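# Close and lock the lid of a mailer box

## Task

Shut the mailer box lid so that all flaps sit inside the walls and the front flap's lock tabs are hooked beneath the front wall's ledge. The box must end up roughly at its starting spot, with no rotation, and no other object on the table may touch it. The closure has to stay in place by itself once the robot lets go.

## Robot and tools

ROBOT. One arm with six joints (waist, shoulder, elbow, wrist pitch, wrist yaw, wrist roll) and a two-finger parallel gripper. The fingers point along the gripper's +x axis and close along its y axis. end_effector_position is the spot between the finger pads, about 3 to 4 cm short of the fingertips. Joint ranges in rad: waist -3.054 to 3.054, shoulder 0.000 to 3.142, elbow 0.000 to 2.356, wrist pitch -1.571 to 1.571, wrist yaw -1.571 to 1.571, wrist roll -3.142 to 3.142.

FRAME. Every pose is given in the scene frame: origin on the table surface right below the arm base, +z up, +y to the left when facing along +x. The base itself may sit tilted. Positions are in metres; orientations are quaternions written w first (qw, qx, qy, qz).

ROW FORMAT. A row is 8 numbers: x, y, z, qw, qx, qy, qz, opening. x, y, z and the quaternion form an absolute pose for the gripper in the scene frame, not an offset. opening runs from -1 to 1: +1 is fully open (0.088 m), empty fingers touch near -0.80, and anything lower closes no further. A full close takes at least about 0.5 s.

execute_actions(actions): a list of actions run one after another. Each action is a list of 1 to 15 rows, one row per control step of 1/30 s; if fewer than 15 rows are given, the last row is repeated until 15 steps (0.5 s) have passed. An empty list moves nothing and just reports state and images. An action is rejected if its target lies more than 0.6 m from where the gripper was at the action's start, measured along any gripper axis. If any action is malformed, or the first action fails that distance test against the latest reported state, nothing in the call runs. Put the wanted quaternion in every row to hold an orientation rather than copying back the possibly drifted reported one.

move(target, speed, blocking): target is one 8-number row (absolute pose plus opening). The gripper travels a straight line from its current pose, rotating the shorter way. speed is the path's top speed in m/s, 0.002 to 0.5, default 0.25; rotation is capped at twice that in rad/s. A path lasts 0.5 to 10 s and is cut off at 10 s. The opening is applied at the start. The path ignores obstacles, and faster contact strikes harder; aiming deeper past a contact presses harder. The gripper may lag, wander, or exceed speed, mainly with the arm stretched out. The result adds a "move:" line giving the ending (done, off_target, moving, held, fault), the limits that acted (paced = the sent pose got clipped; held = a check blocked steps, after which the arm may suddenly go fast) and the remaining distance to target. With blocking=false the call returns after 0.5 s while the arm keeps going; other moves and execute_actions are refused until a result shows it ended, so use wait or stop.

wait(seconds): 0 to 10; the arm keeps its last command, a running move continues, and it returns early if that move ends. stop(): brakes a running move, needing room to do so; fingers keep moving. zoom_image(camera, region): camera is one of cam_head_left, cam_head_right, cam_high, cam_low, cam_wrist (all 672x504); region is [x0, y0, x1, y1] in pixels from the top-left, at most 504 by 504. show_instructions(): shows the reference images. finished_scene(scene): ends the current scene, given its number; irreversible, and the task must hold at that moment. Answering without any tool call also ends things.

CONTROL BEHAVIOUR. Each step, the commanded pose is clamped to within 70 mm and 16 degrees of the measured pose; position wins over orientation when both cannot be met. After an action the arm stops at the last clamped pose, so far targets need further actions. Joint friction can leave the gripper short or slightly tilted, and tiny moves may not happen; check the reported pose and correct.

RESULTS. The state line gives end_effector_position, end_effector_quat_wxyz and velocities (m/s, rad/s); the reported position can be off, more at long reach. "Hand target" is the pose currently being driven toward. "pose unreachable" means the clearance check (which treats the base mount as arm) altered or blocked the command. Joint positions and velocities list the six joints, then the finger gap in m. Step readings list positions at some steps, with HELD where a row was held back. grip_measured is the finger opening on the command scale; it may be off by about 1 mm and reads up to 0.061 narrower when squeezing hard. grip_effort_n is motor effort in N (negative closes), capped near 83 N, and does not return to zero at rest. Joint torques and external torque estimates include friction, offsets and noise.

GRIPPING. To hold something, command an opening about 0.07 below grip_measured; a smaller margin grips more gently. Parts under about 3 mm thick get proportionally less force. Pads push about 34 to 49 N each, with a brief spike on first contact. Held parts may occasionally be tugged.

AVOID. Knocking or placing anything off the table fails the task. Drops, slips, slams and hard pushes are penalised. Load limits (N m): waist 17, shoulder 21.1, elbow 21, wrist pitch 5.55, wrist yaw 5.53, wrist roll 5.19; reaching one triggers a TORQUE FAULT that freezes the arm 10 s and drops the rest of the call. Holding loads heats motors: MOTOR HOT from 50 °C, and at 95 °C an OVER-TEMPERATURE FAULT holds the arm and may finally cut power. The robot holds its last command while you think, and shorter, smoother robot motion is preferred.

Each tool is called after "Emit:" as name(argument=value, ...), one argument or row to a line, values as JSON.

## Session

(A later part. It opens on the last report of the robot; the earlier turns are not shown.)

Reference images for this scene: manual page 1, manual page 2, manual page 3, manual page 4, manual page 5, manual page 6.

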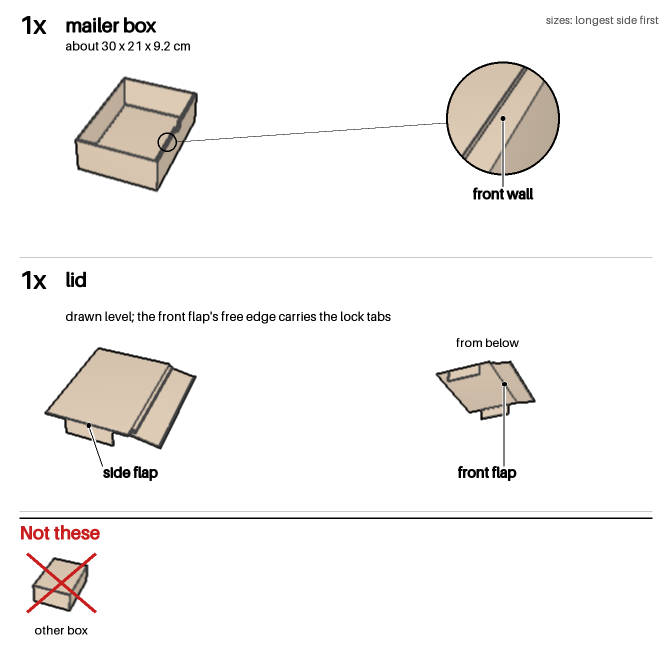

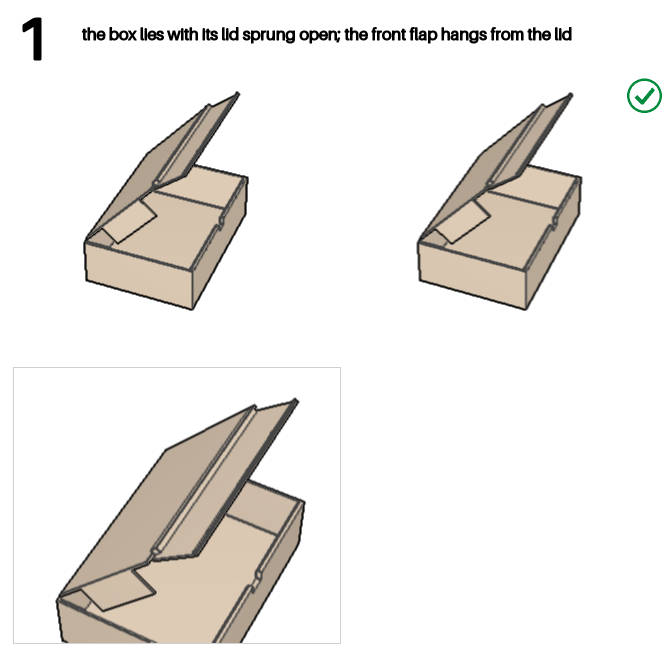

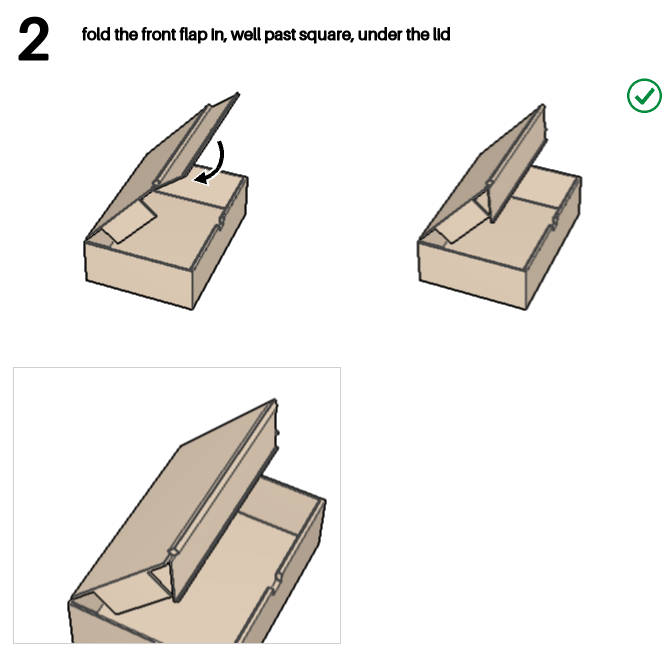

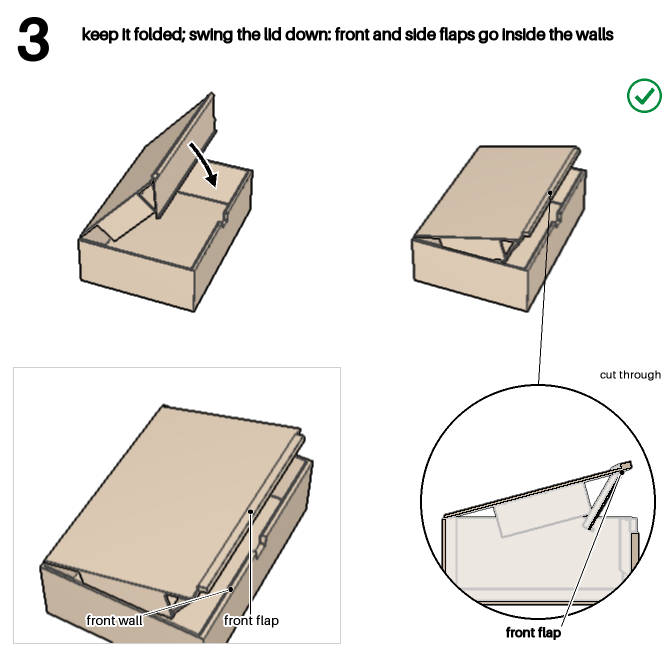

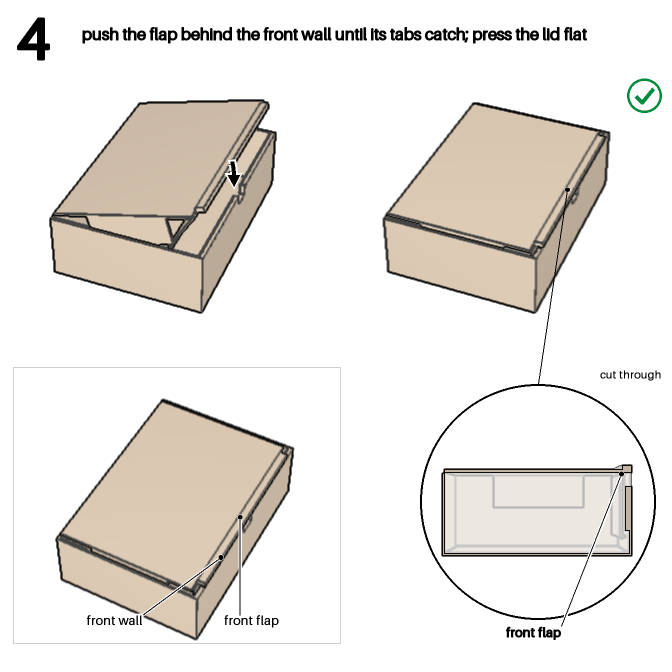

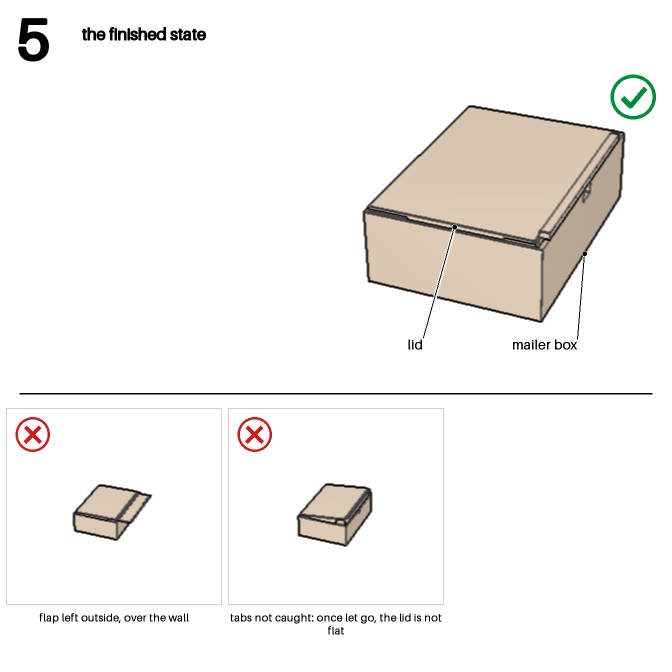

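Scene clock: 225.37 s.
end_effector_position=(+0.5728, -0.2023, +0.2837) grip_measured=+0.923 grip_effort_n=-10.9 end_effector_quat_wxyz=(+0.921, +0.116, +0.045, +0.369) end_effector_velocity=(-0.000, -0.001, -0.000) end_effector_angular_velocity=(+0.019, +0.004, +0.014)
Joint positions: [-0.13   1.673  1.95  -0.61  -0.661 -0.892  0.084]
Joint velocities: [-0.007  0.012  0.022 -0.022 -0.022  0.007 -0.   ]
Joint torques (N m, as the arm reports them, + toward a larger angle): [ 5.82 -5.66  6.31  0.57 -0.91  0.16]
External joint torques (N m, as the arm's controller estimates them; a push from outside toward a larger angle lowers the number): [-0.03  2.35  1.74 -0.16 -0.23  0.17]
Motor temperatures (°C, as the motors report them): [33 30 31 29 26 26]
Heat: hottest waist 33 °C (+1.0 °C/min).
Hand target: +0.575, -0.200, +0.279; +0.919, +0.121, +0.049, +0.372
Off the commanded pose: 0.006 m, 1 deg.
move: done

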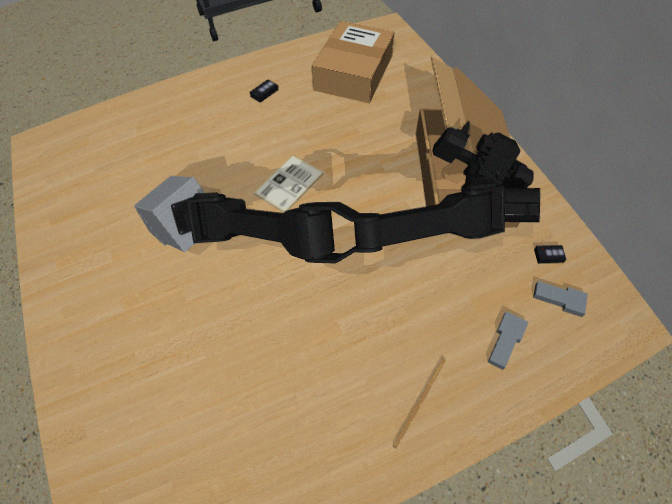

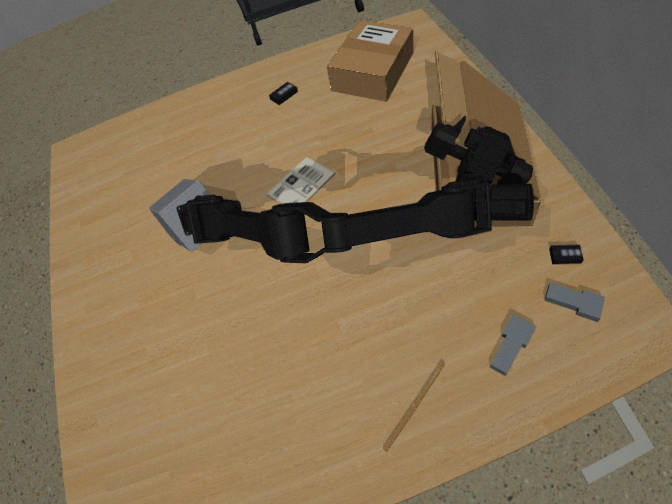

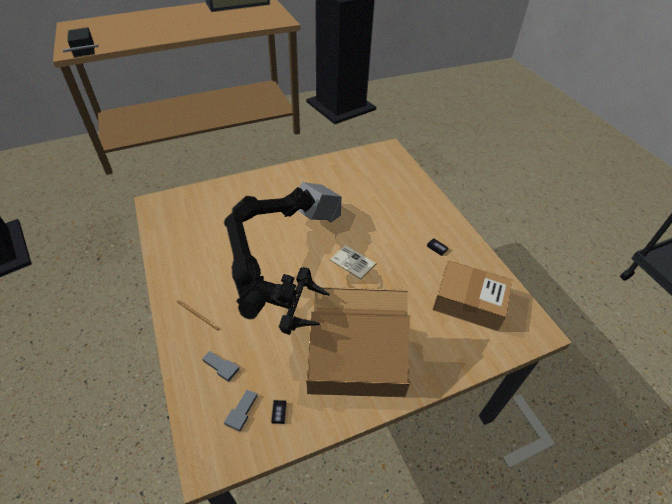

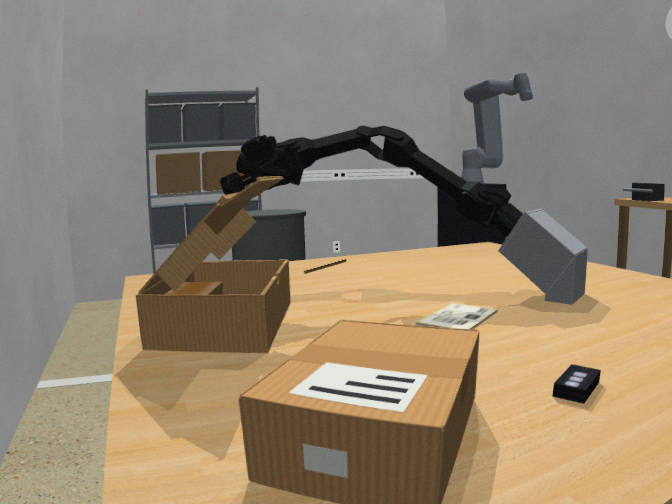

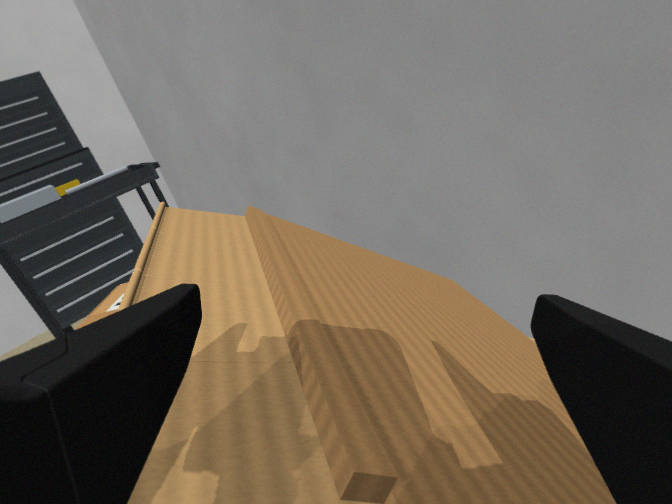

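Emit:
move(
  target=[0.525,-0.25,0.3,0.919,0.121,0.049,0.372,0.4],
  speed=0.1,
)

Emit:
move(
  target=[0.518,-0.23,0.276,0.415,0.797,0.389,0.202,0.4],
  speed=0.4,
)

Scene clock: 239.90 s.
end_effector_position=(+0.5270, -0.2454, +0.2969) grip_measured=+0.402 grip_effort_n=-10.9 end_effector_quat_wxyz=(+0.917, +0.125, +0.053, +0.375) end_effector_velocity=(-0.004, +0.000, -0.002) end_effector_angular_velocity=(+0.022, +0.014, +0.016)
Joint positions: [-0.233  1.559  1.969 -0.797 -0.758 -0.932  0.059]
Joint velocities: [-0.012 -0.002 -0.002 -0.022 -0.022  0.007 -0.   ]
Joint torques (N m, as the arm reports them, + toward a larger angle): [ 4.5  -7.97  6.29  0.47 -0.92 -0.13]
External joint torques (N m, as the arm's controller estimates them; a push from outside toward a larger angle lowers the number): [-0.13  0.24  1.59 -0.16 -0.23 -0.12]
Motor temperatures (°C, as the motors report them): [34 32 32 29 26 26]
Heat: hottest waist 34 °C (+1.0 °C/min).
Hand target: +0.525, -0.250, +0.300; +0.919, +0.121, +0.049, +0.372
Off the commanded pose: 0.006 m, 1 deg.
move: done

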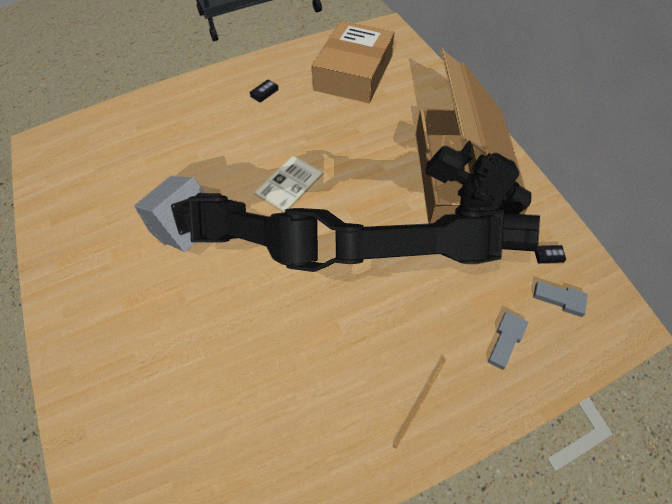

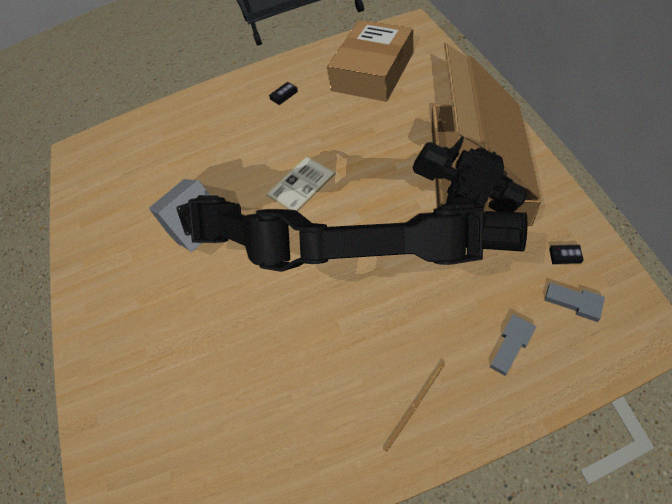

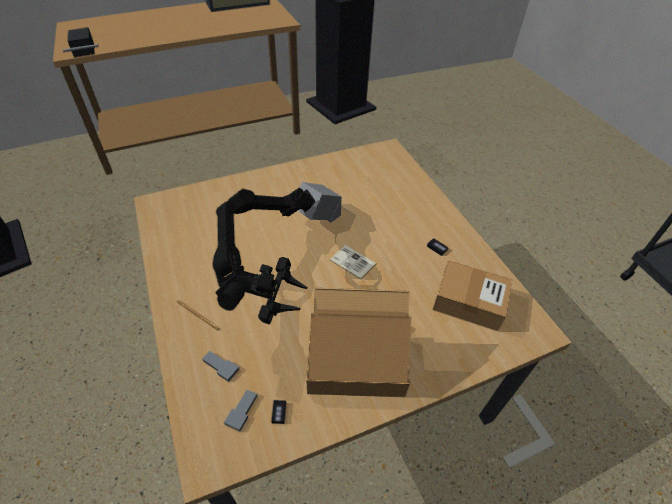

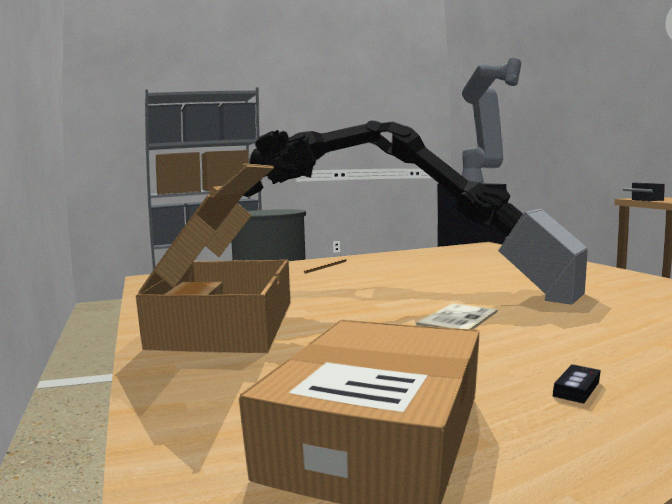

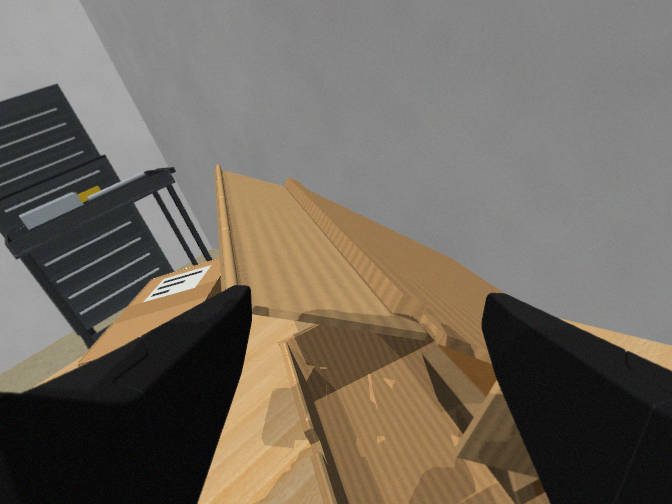

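Scene clock: 242.90 s.
end_effector_position=(+0.5161, -0.2328, +0.2815) grip_measured=+0.402 grip_effort_n=-10.9 end_effector_quat_wxyz=(+0.422, +0.795, +0.384, +0.204) end_effector_velocity=(-0.004, +0.003, -0.003) end_effector_angular_velocity=(+0.007, +0.030, +0.015)
Joint positions: [-0.267  1.628  2.055 -0.997 -0.827  0.819  0.059]
Joint velocities: [-0.002 -0.002 -0.007 -0.022  0.007  0.007 -0.   ]
Joint torques (N m, as the arm reports them, + toward a larger angle): [ 4.69 -6.22  5.4   0.56 -0.94  0.08]
External joint torques (N m, as the arm's controller estimates them; a push from outside toward a larger angle lowers the number): [-0.08  2.4   0.81  0.12 -0.23  0.14]
Motor temperatures (°C, as the motors report them): [34 32 32 29 26 26]
Heat: hottest waist 34 °C (+1.0 °C/min).
Hand target: +0.518, -0.230, +0.276; +0.415, +0.797, +0.389, +0.202
Off the commanded pose: 0.006 m, 1 deg.
move: done

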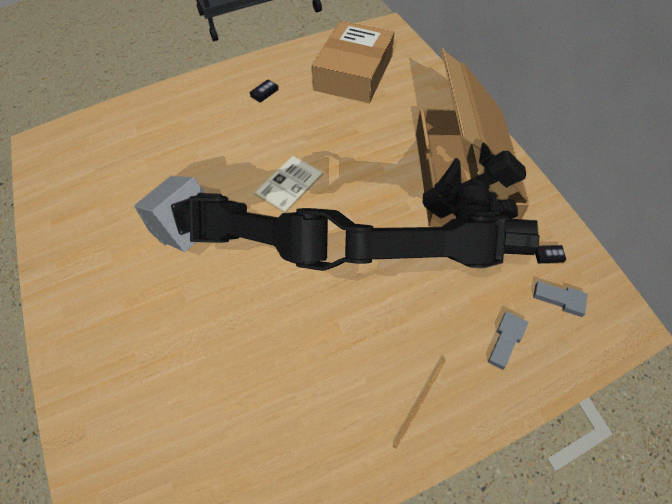

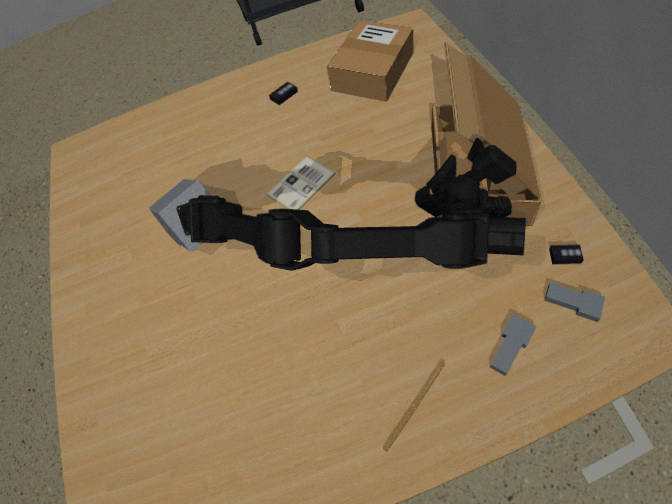

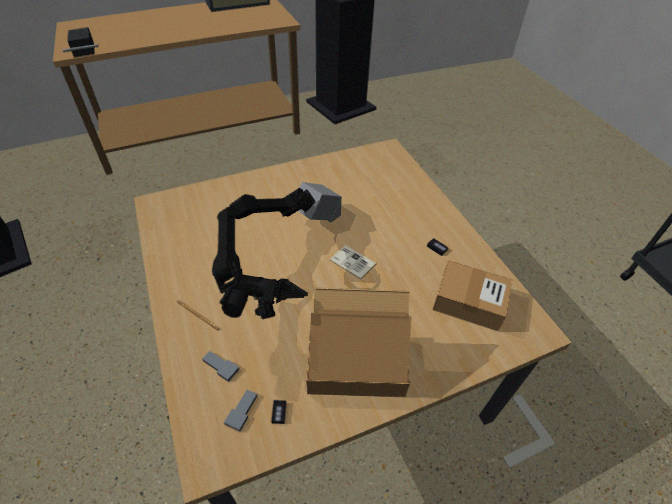

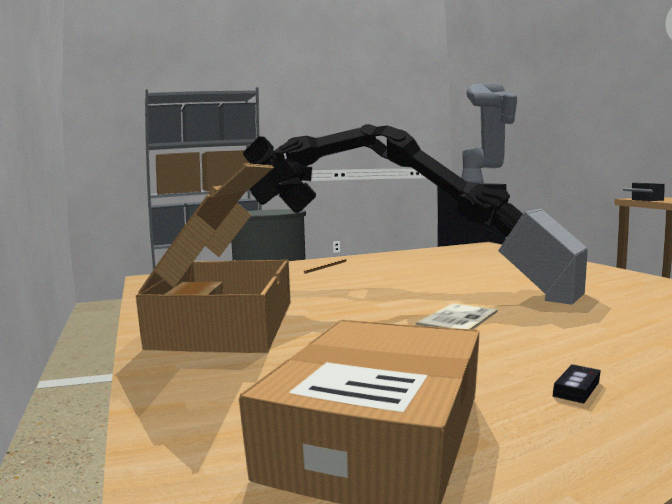

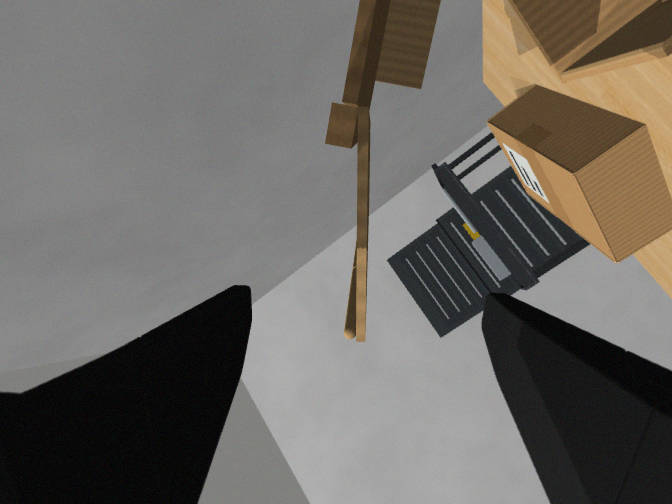

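Emit:
move(
  target=[0.565,-0.189,0.268,0.415,0.797,0.389,0.202,0],
  speed=0.08,
)

Scene clock: 247.33 s.
end_effector_position=(+0.5615, -0.1918, +0.2721) grip_measured=+0.002 grip_effort_n=-10.9 end_effector_quat_wxyz=(+0.417, +0.797, +0.386, +0.206) end_effector_velocity=(+0.002, -0.007, +0.008) end_effector_angular_velocity=(-0.015, -0.044, -0.019)
Joint positions: [-0.16   1.756  2.091 -0.856 -0.743  0.903  0.039]
Joint velocities: [ 0.002 -0.002  0.022  0.007 -0.007 -0.022 -0.   ]
Joint torques (N m, as the arm reports them, + toward a larger angle): [ 6.4  -5.85  6.19  0.78 -0.53  0.11]
External joint torques (N m, as the arm's controller estimates them; a push from outside toward a larger angle lowers the number): [0.36 2.5  1.77 0.23 0.17 0.16]
Motor temperatures (°C, as the motors report them): [34 33 32 29 26 26]
Heat: hottest waist 34 °C (+1.0 °C/min).
Hand target: +0.565, -0.189, +0.268; +0.415, +0.797, +0.389, +0.202
Off the commanded pose: 0.006 m, 1 deg.
move: done

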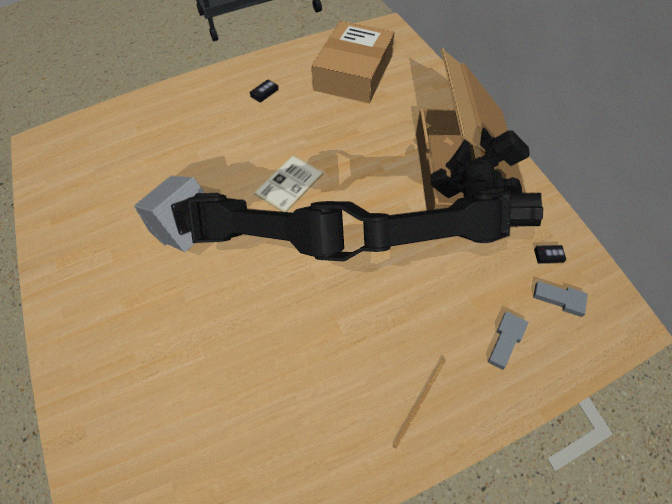

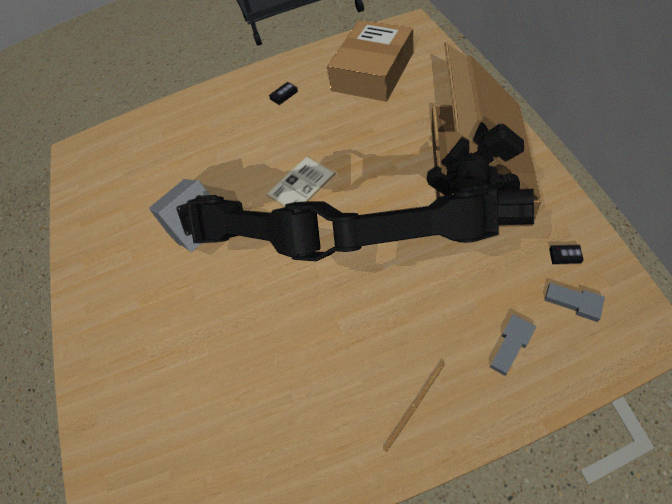

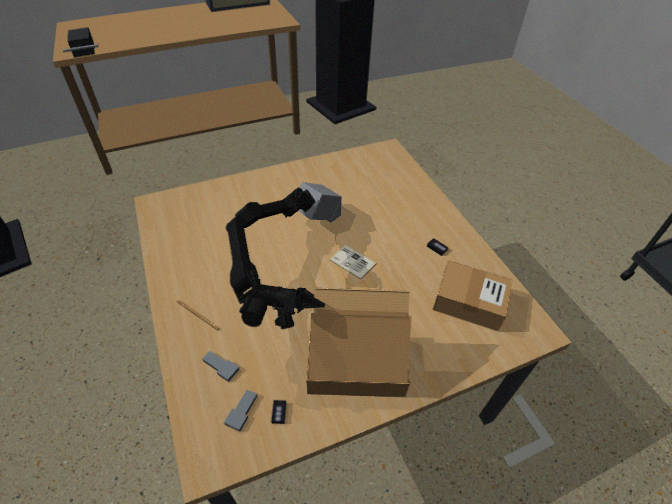

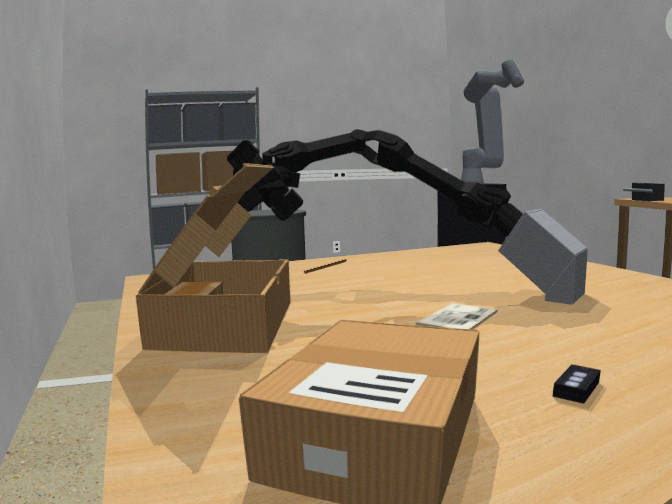

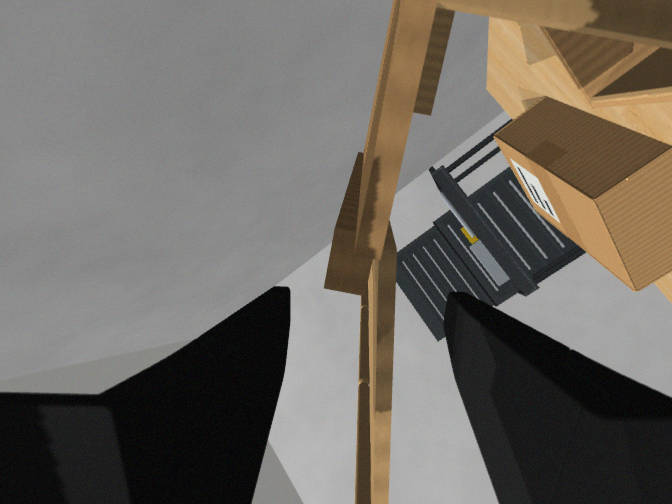

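Emit:
move(
  target=[0.57,-0.183,0.266,0.415,0.797,0.389,0.202,-1],
  speed=0.05,
)

Emit:
move(
  target=[0.467,-0.086,0.268,0.453,0.871,0.169,0.088,-1],
  speed=0.08,
)

Scene clock: 252.43 s.
end_effector_position=(+0.5667, -0.1875, +0.2705) grip_measured=-0.781 grip_effort_n=-83.5 end_effector_quat_wxyz=(+0.419, +0.797, +0.385, +0.203) end_effector_velocity=(-0.001, +0.002, -0.002) end_effector_angular_velocity=(+0.003, -0.000, +0.010)
Joint positions: [-0.149  1.768  2.093 -0.836 -0.727  0.911  0.001]
Joint velocities: [-0.002  0.002 -0.002 -0.007 -0.007 -0.007 -0.   ]
Joint torques (N m, as the arm reports them, + toward a larger angle): [ 6.7  -5.78  5.97  0.83 -0.79  0.16]
External joint torques (N m, as the arm's controller estimates them; a push from outside toward a larger angle lowers the number): [ 0.6   2.59  1.51  0.25 -0.1   0.21]
Motor temperatures (°C, as the motors report them): [34 33 32 29 26 26]
Heat: hottest waist 34 °C (+1.0 °C/min).
Hand target: +0.570, -0.183, +0.266; +0.415, +0.797, +0.389, +0.202
Off the commanded pose: 0.007 m, 1 deg.
move: done

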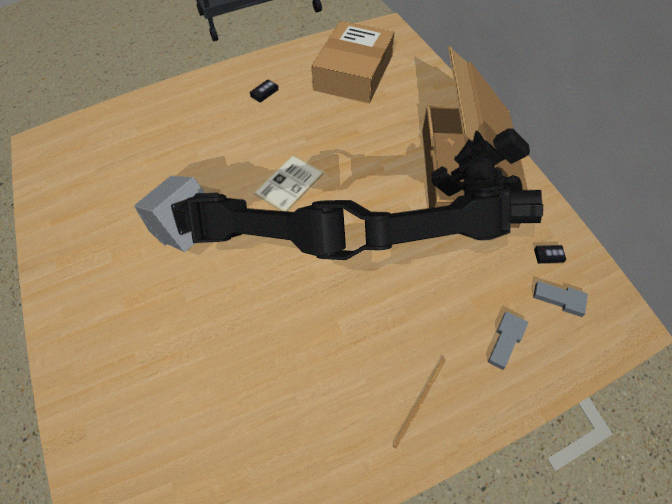

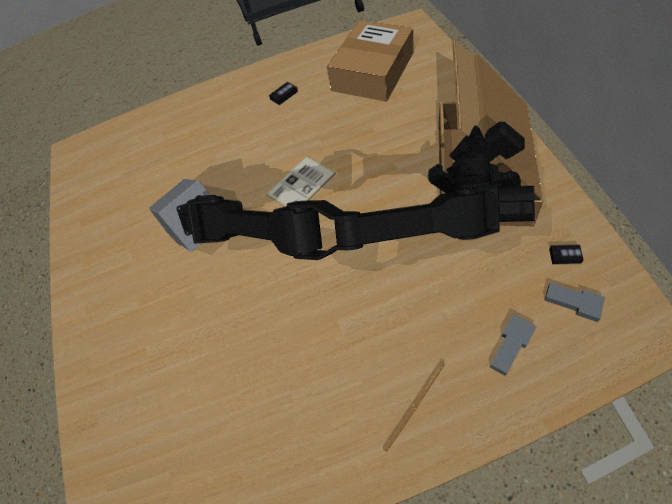

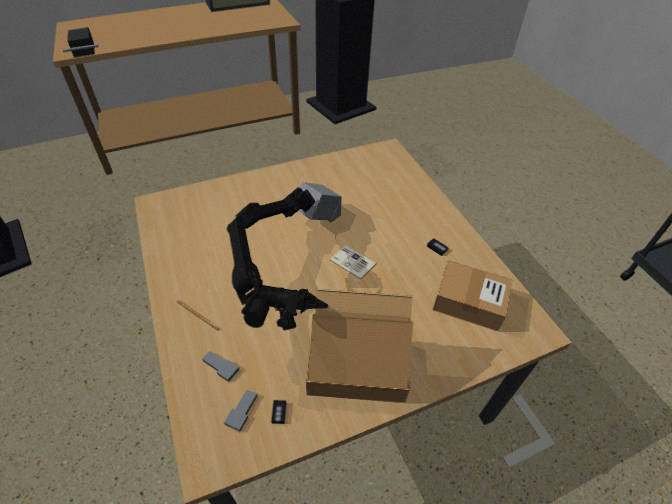

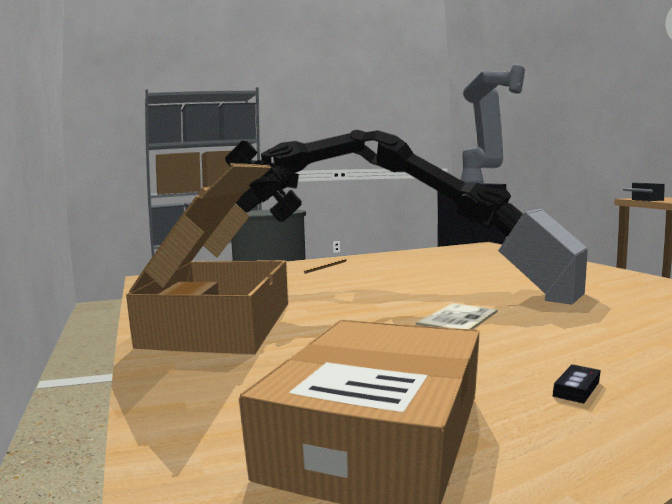

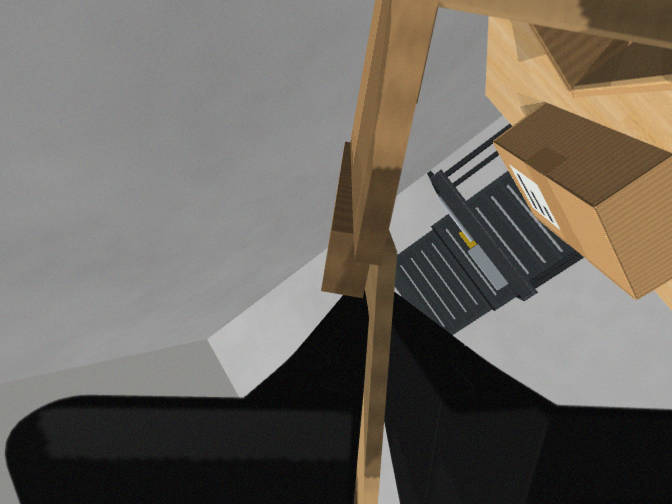

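Scene clock: 256.03 s.
end_effector_position=(+0.4694, -0.0859, +0.2692) grip_measured=-0.781 grip_effort_n=-83.5 end_effector_quat_wxyz=(+0.454, +0.869, +0.170, +0.092) end_effector_velocity=(-0.002, -0.001, +0.000) end_effector_angular_velocity=(-0.024, -0.010, -0.026)
Joint positions: [ 0.153  1.23   0.741  0.532 -0.19   1.228  0.001]
Joint velocities: [ 0.007 -0.007 -0.022  0.037  0.022 -0.022 -0.   ]
Joint torques (N m, as the arm reports them, + toward a larger angle): [ 4.57 -3.76  3.73  1.25 -0.31  0.1 ]
External joint torques (N m, as the arm's controller estimates them; a push from outside toward a larger angle lowers the number): [ 0.32 -0.04 -0.2   0.18  0.27  0.16]
Motor temperatures (°C, as the motors report them): [34 33 32 29 26 26]
Heat: hottest waist 34 °C (+1.0 °C/min).
Hand target: +0.467, -0.086, +0.268; +0.454, +0.871, +0.169, +0.088
Off the commanded pose: 0.003 m, 1 deg.
move: done

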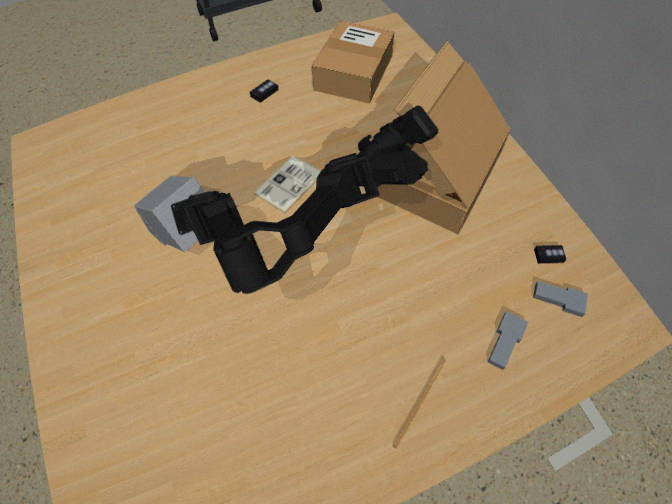

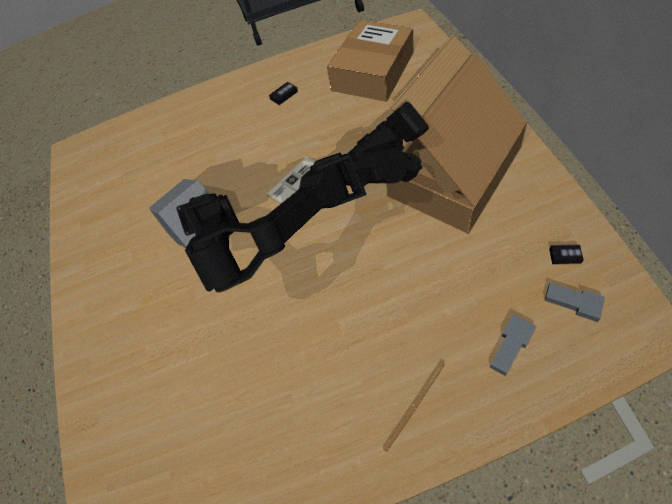

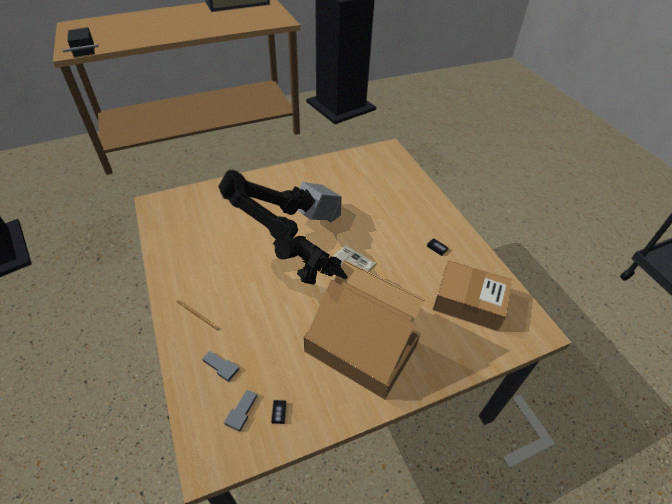

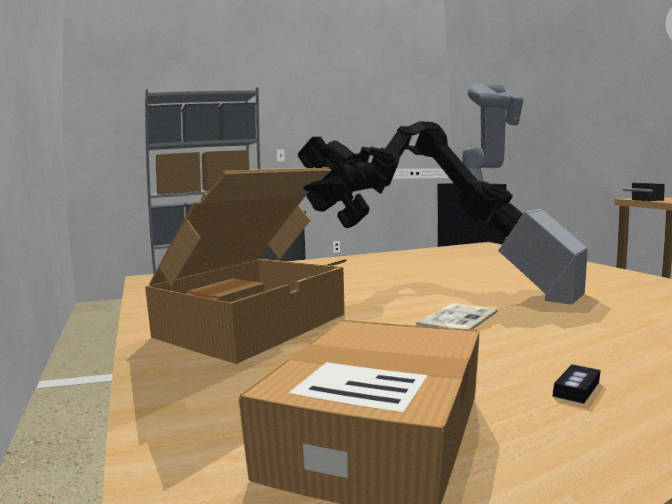

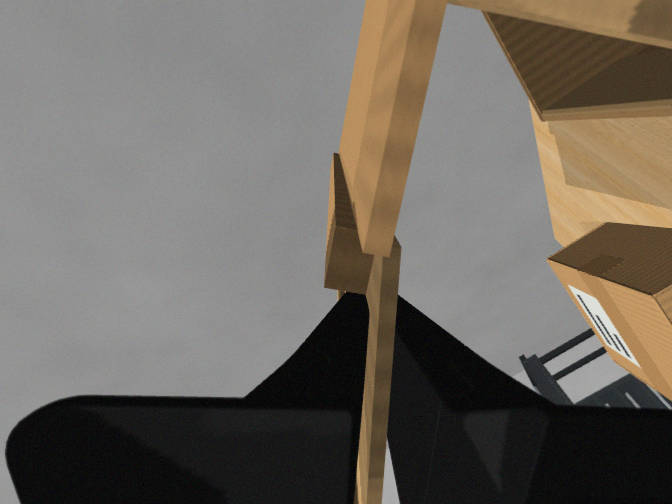

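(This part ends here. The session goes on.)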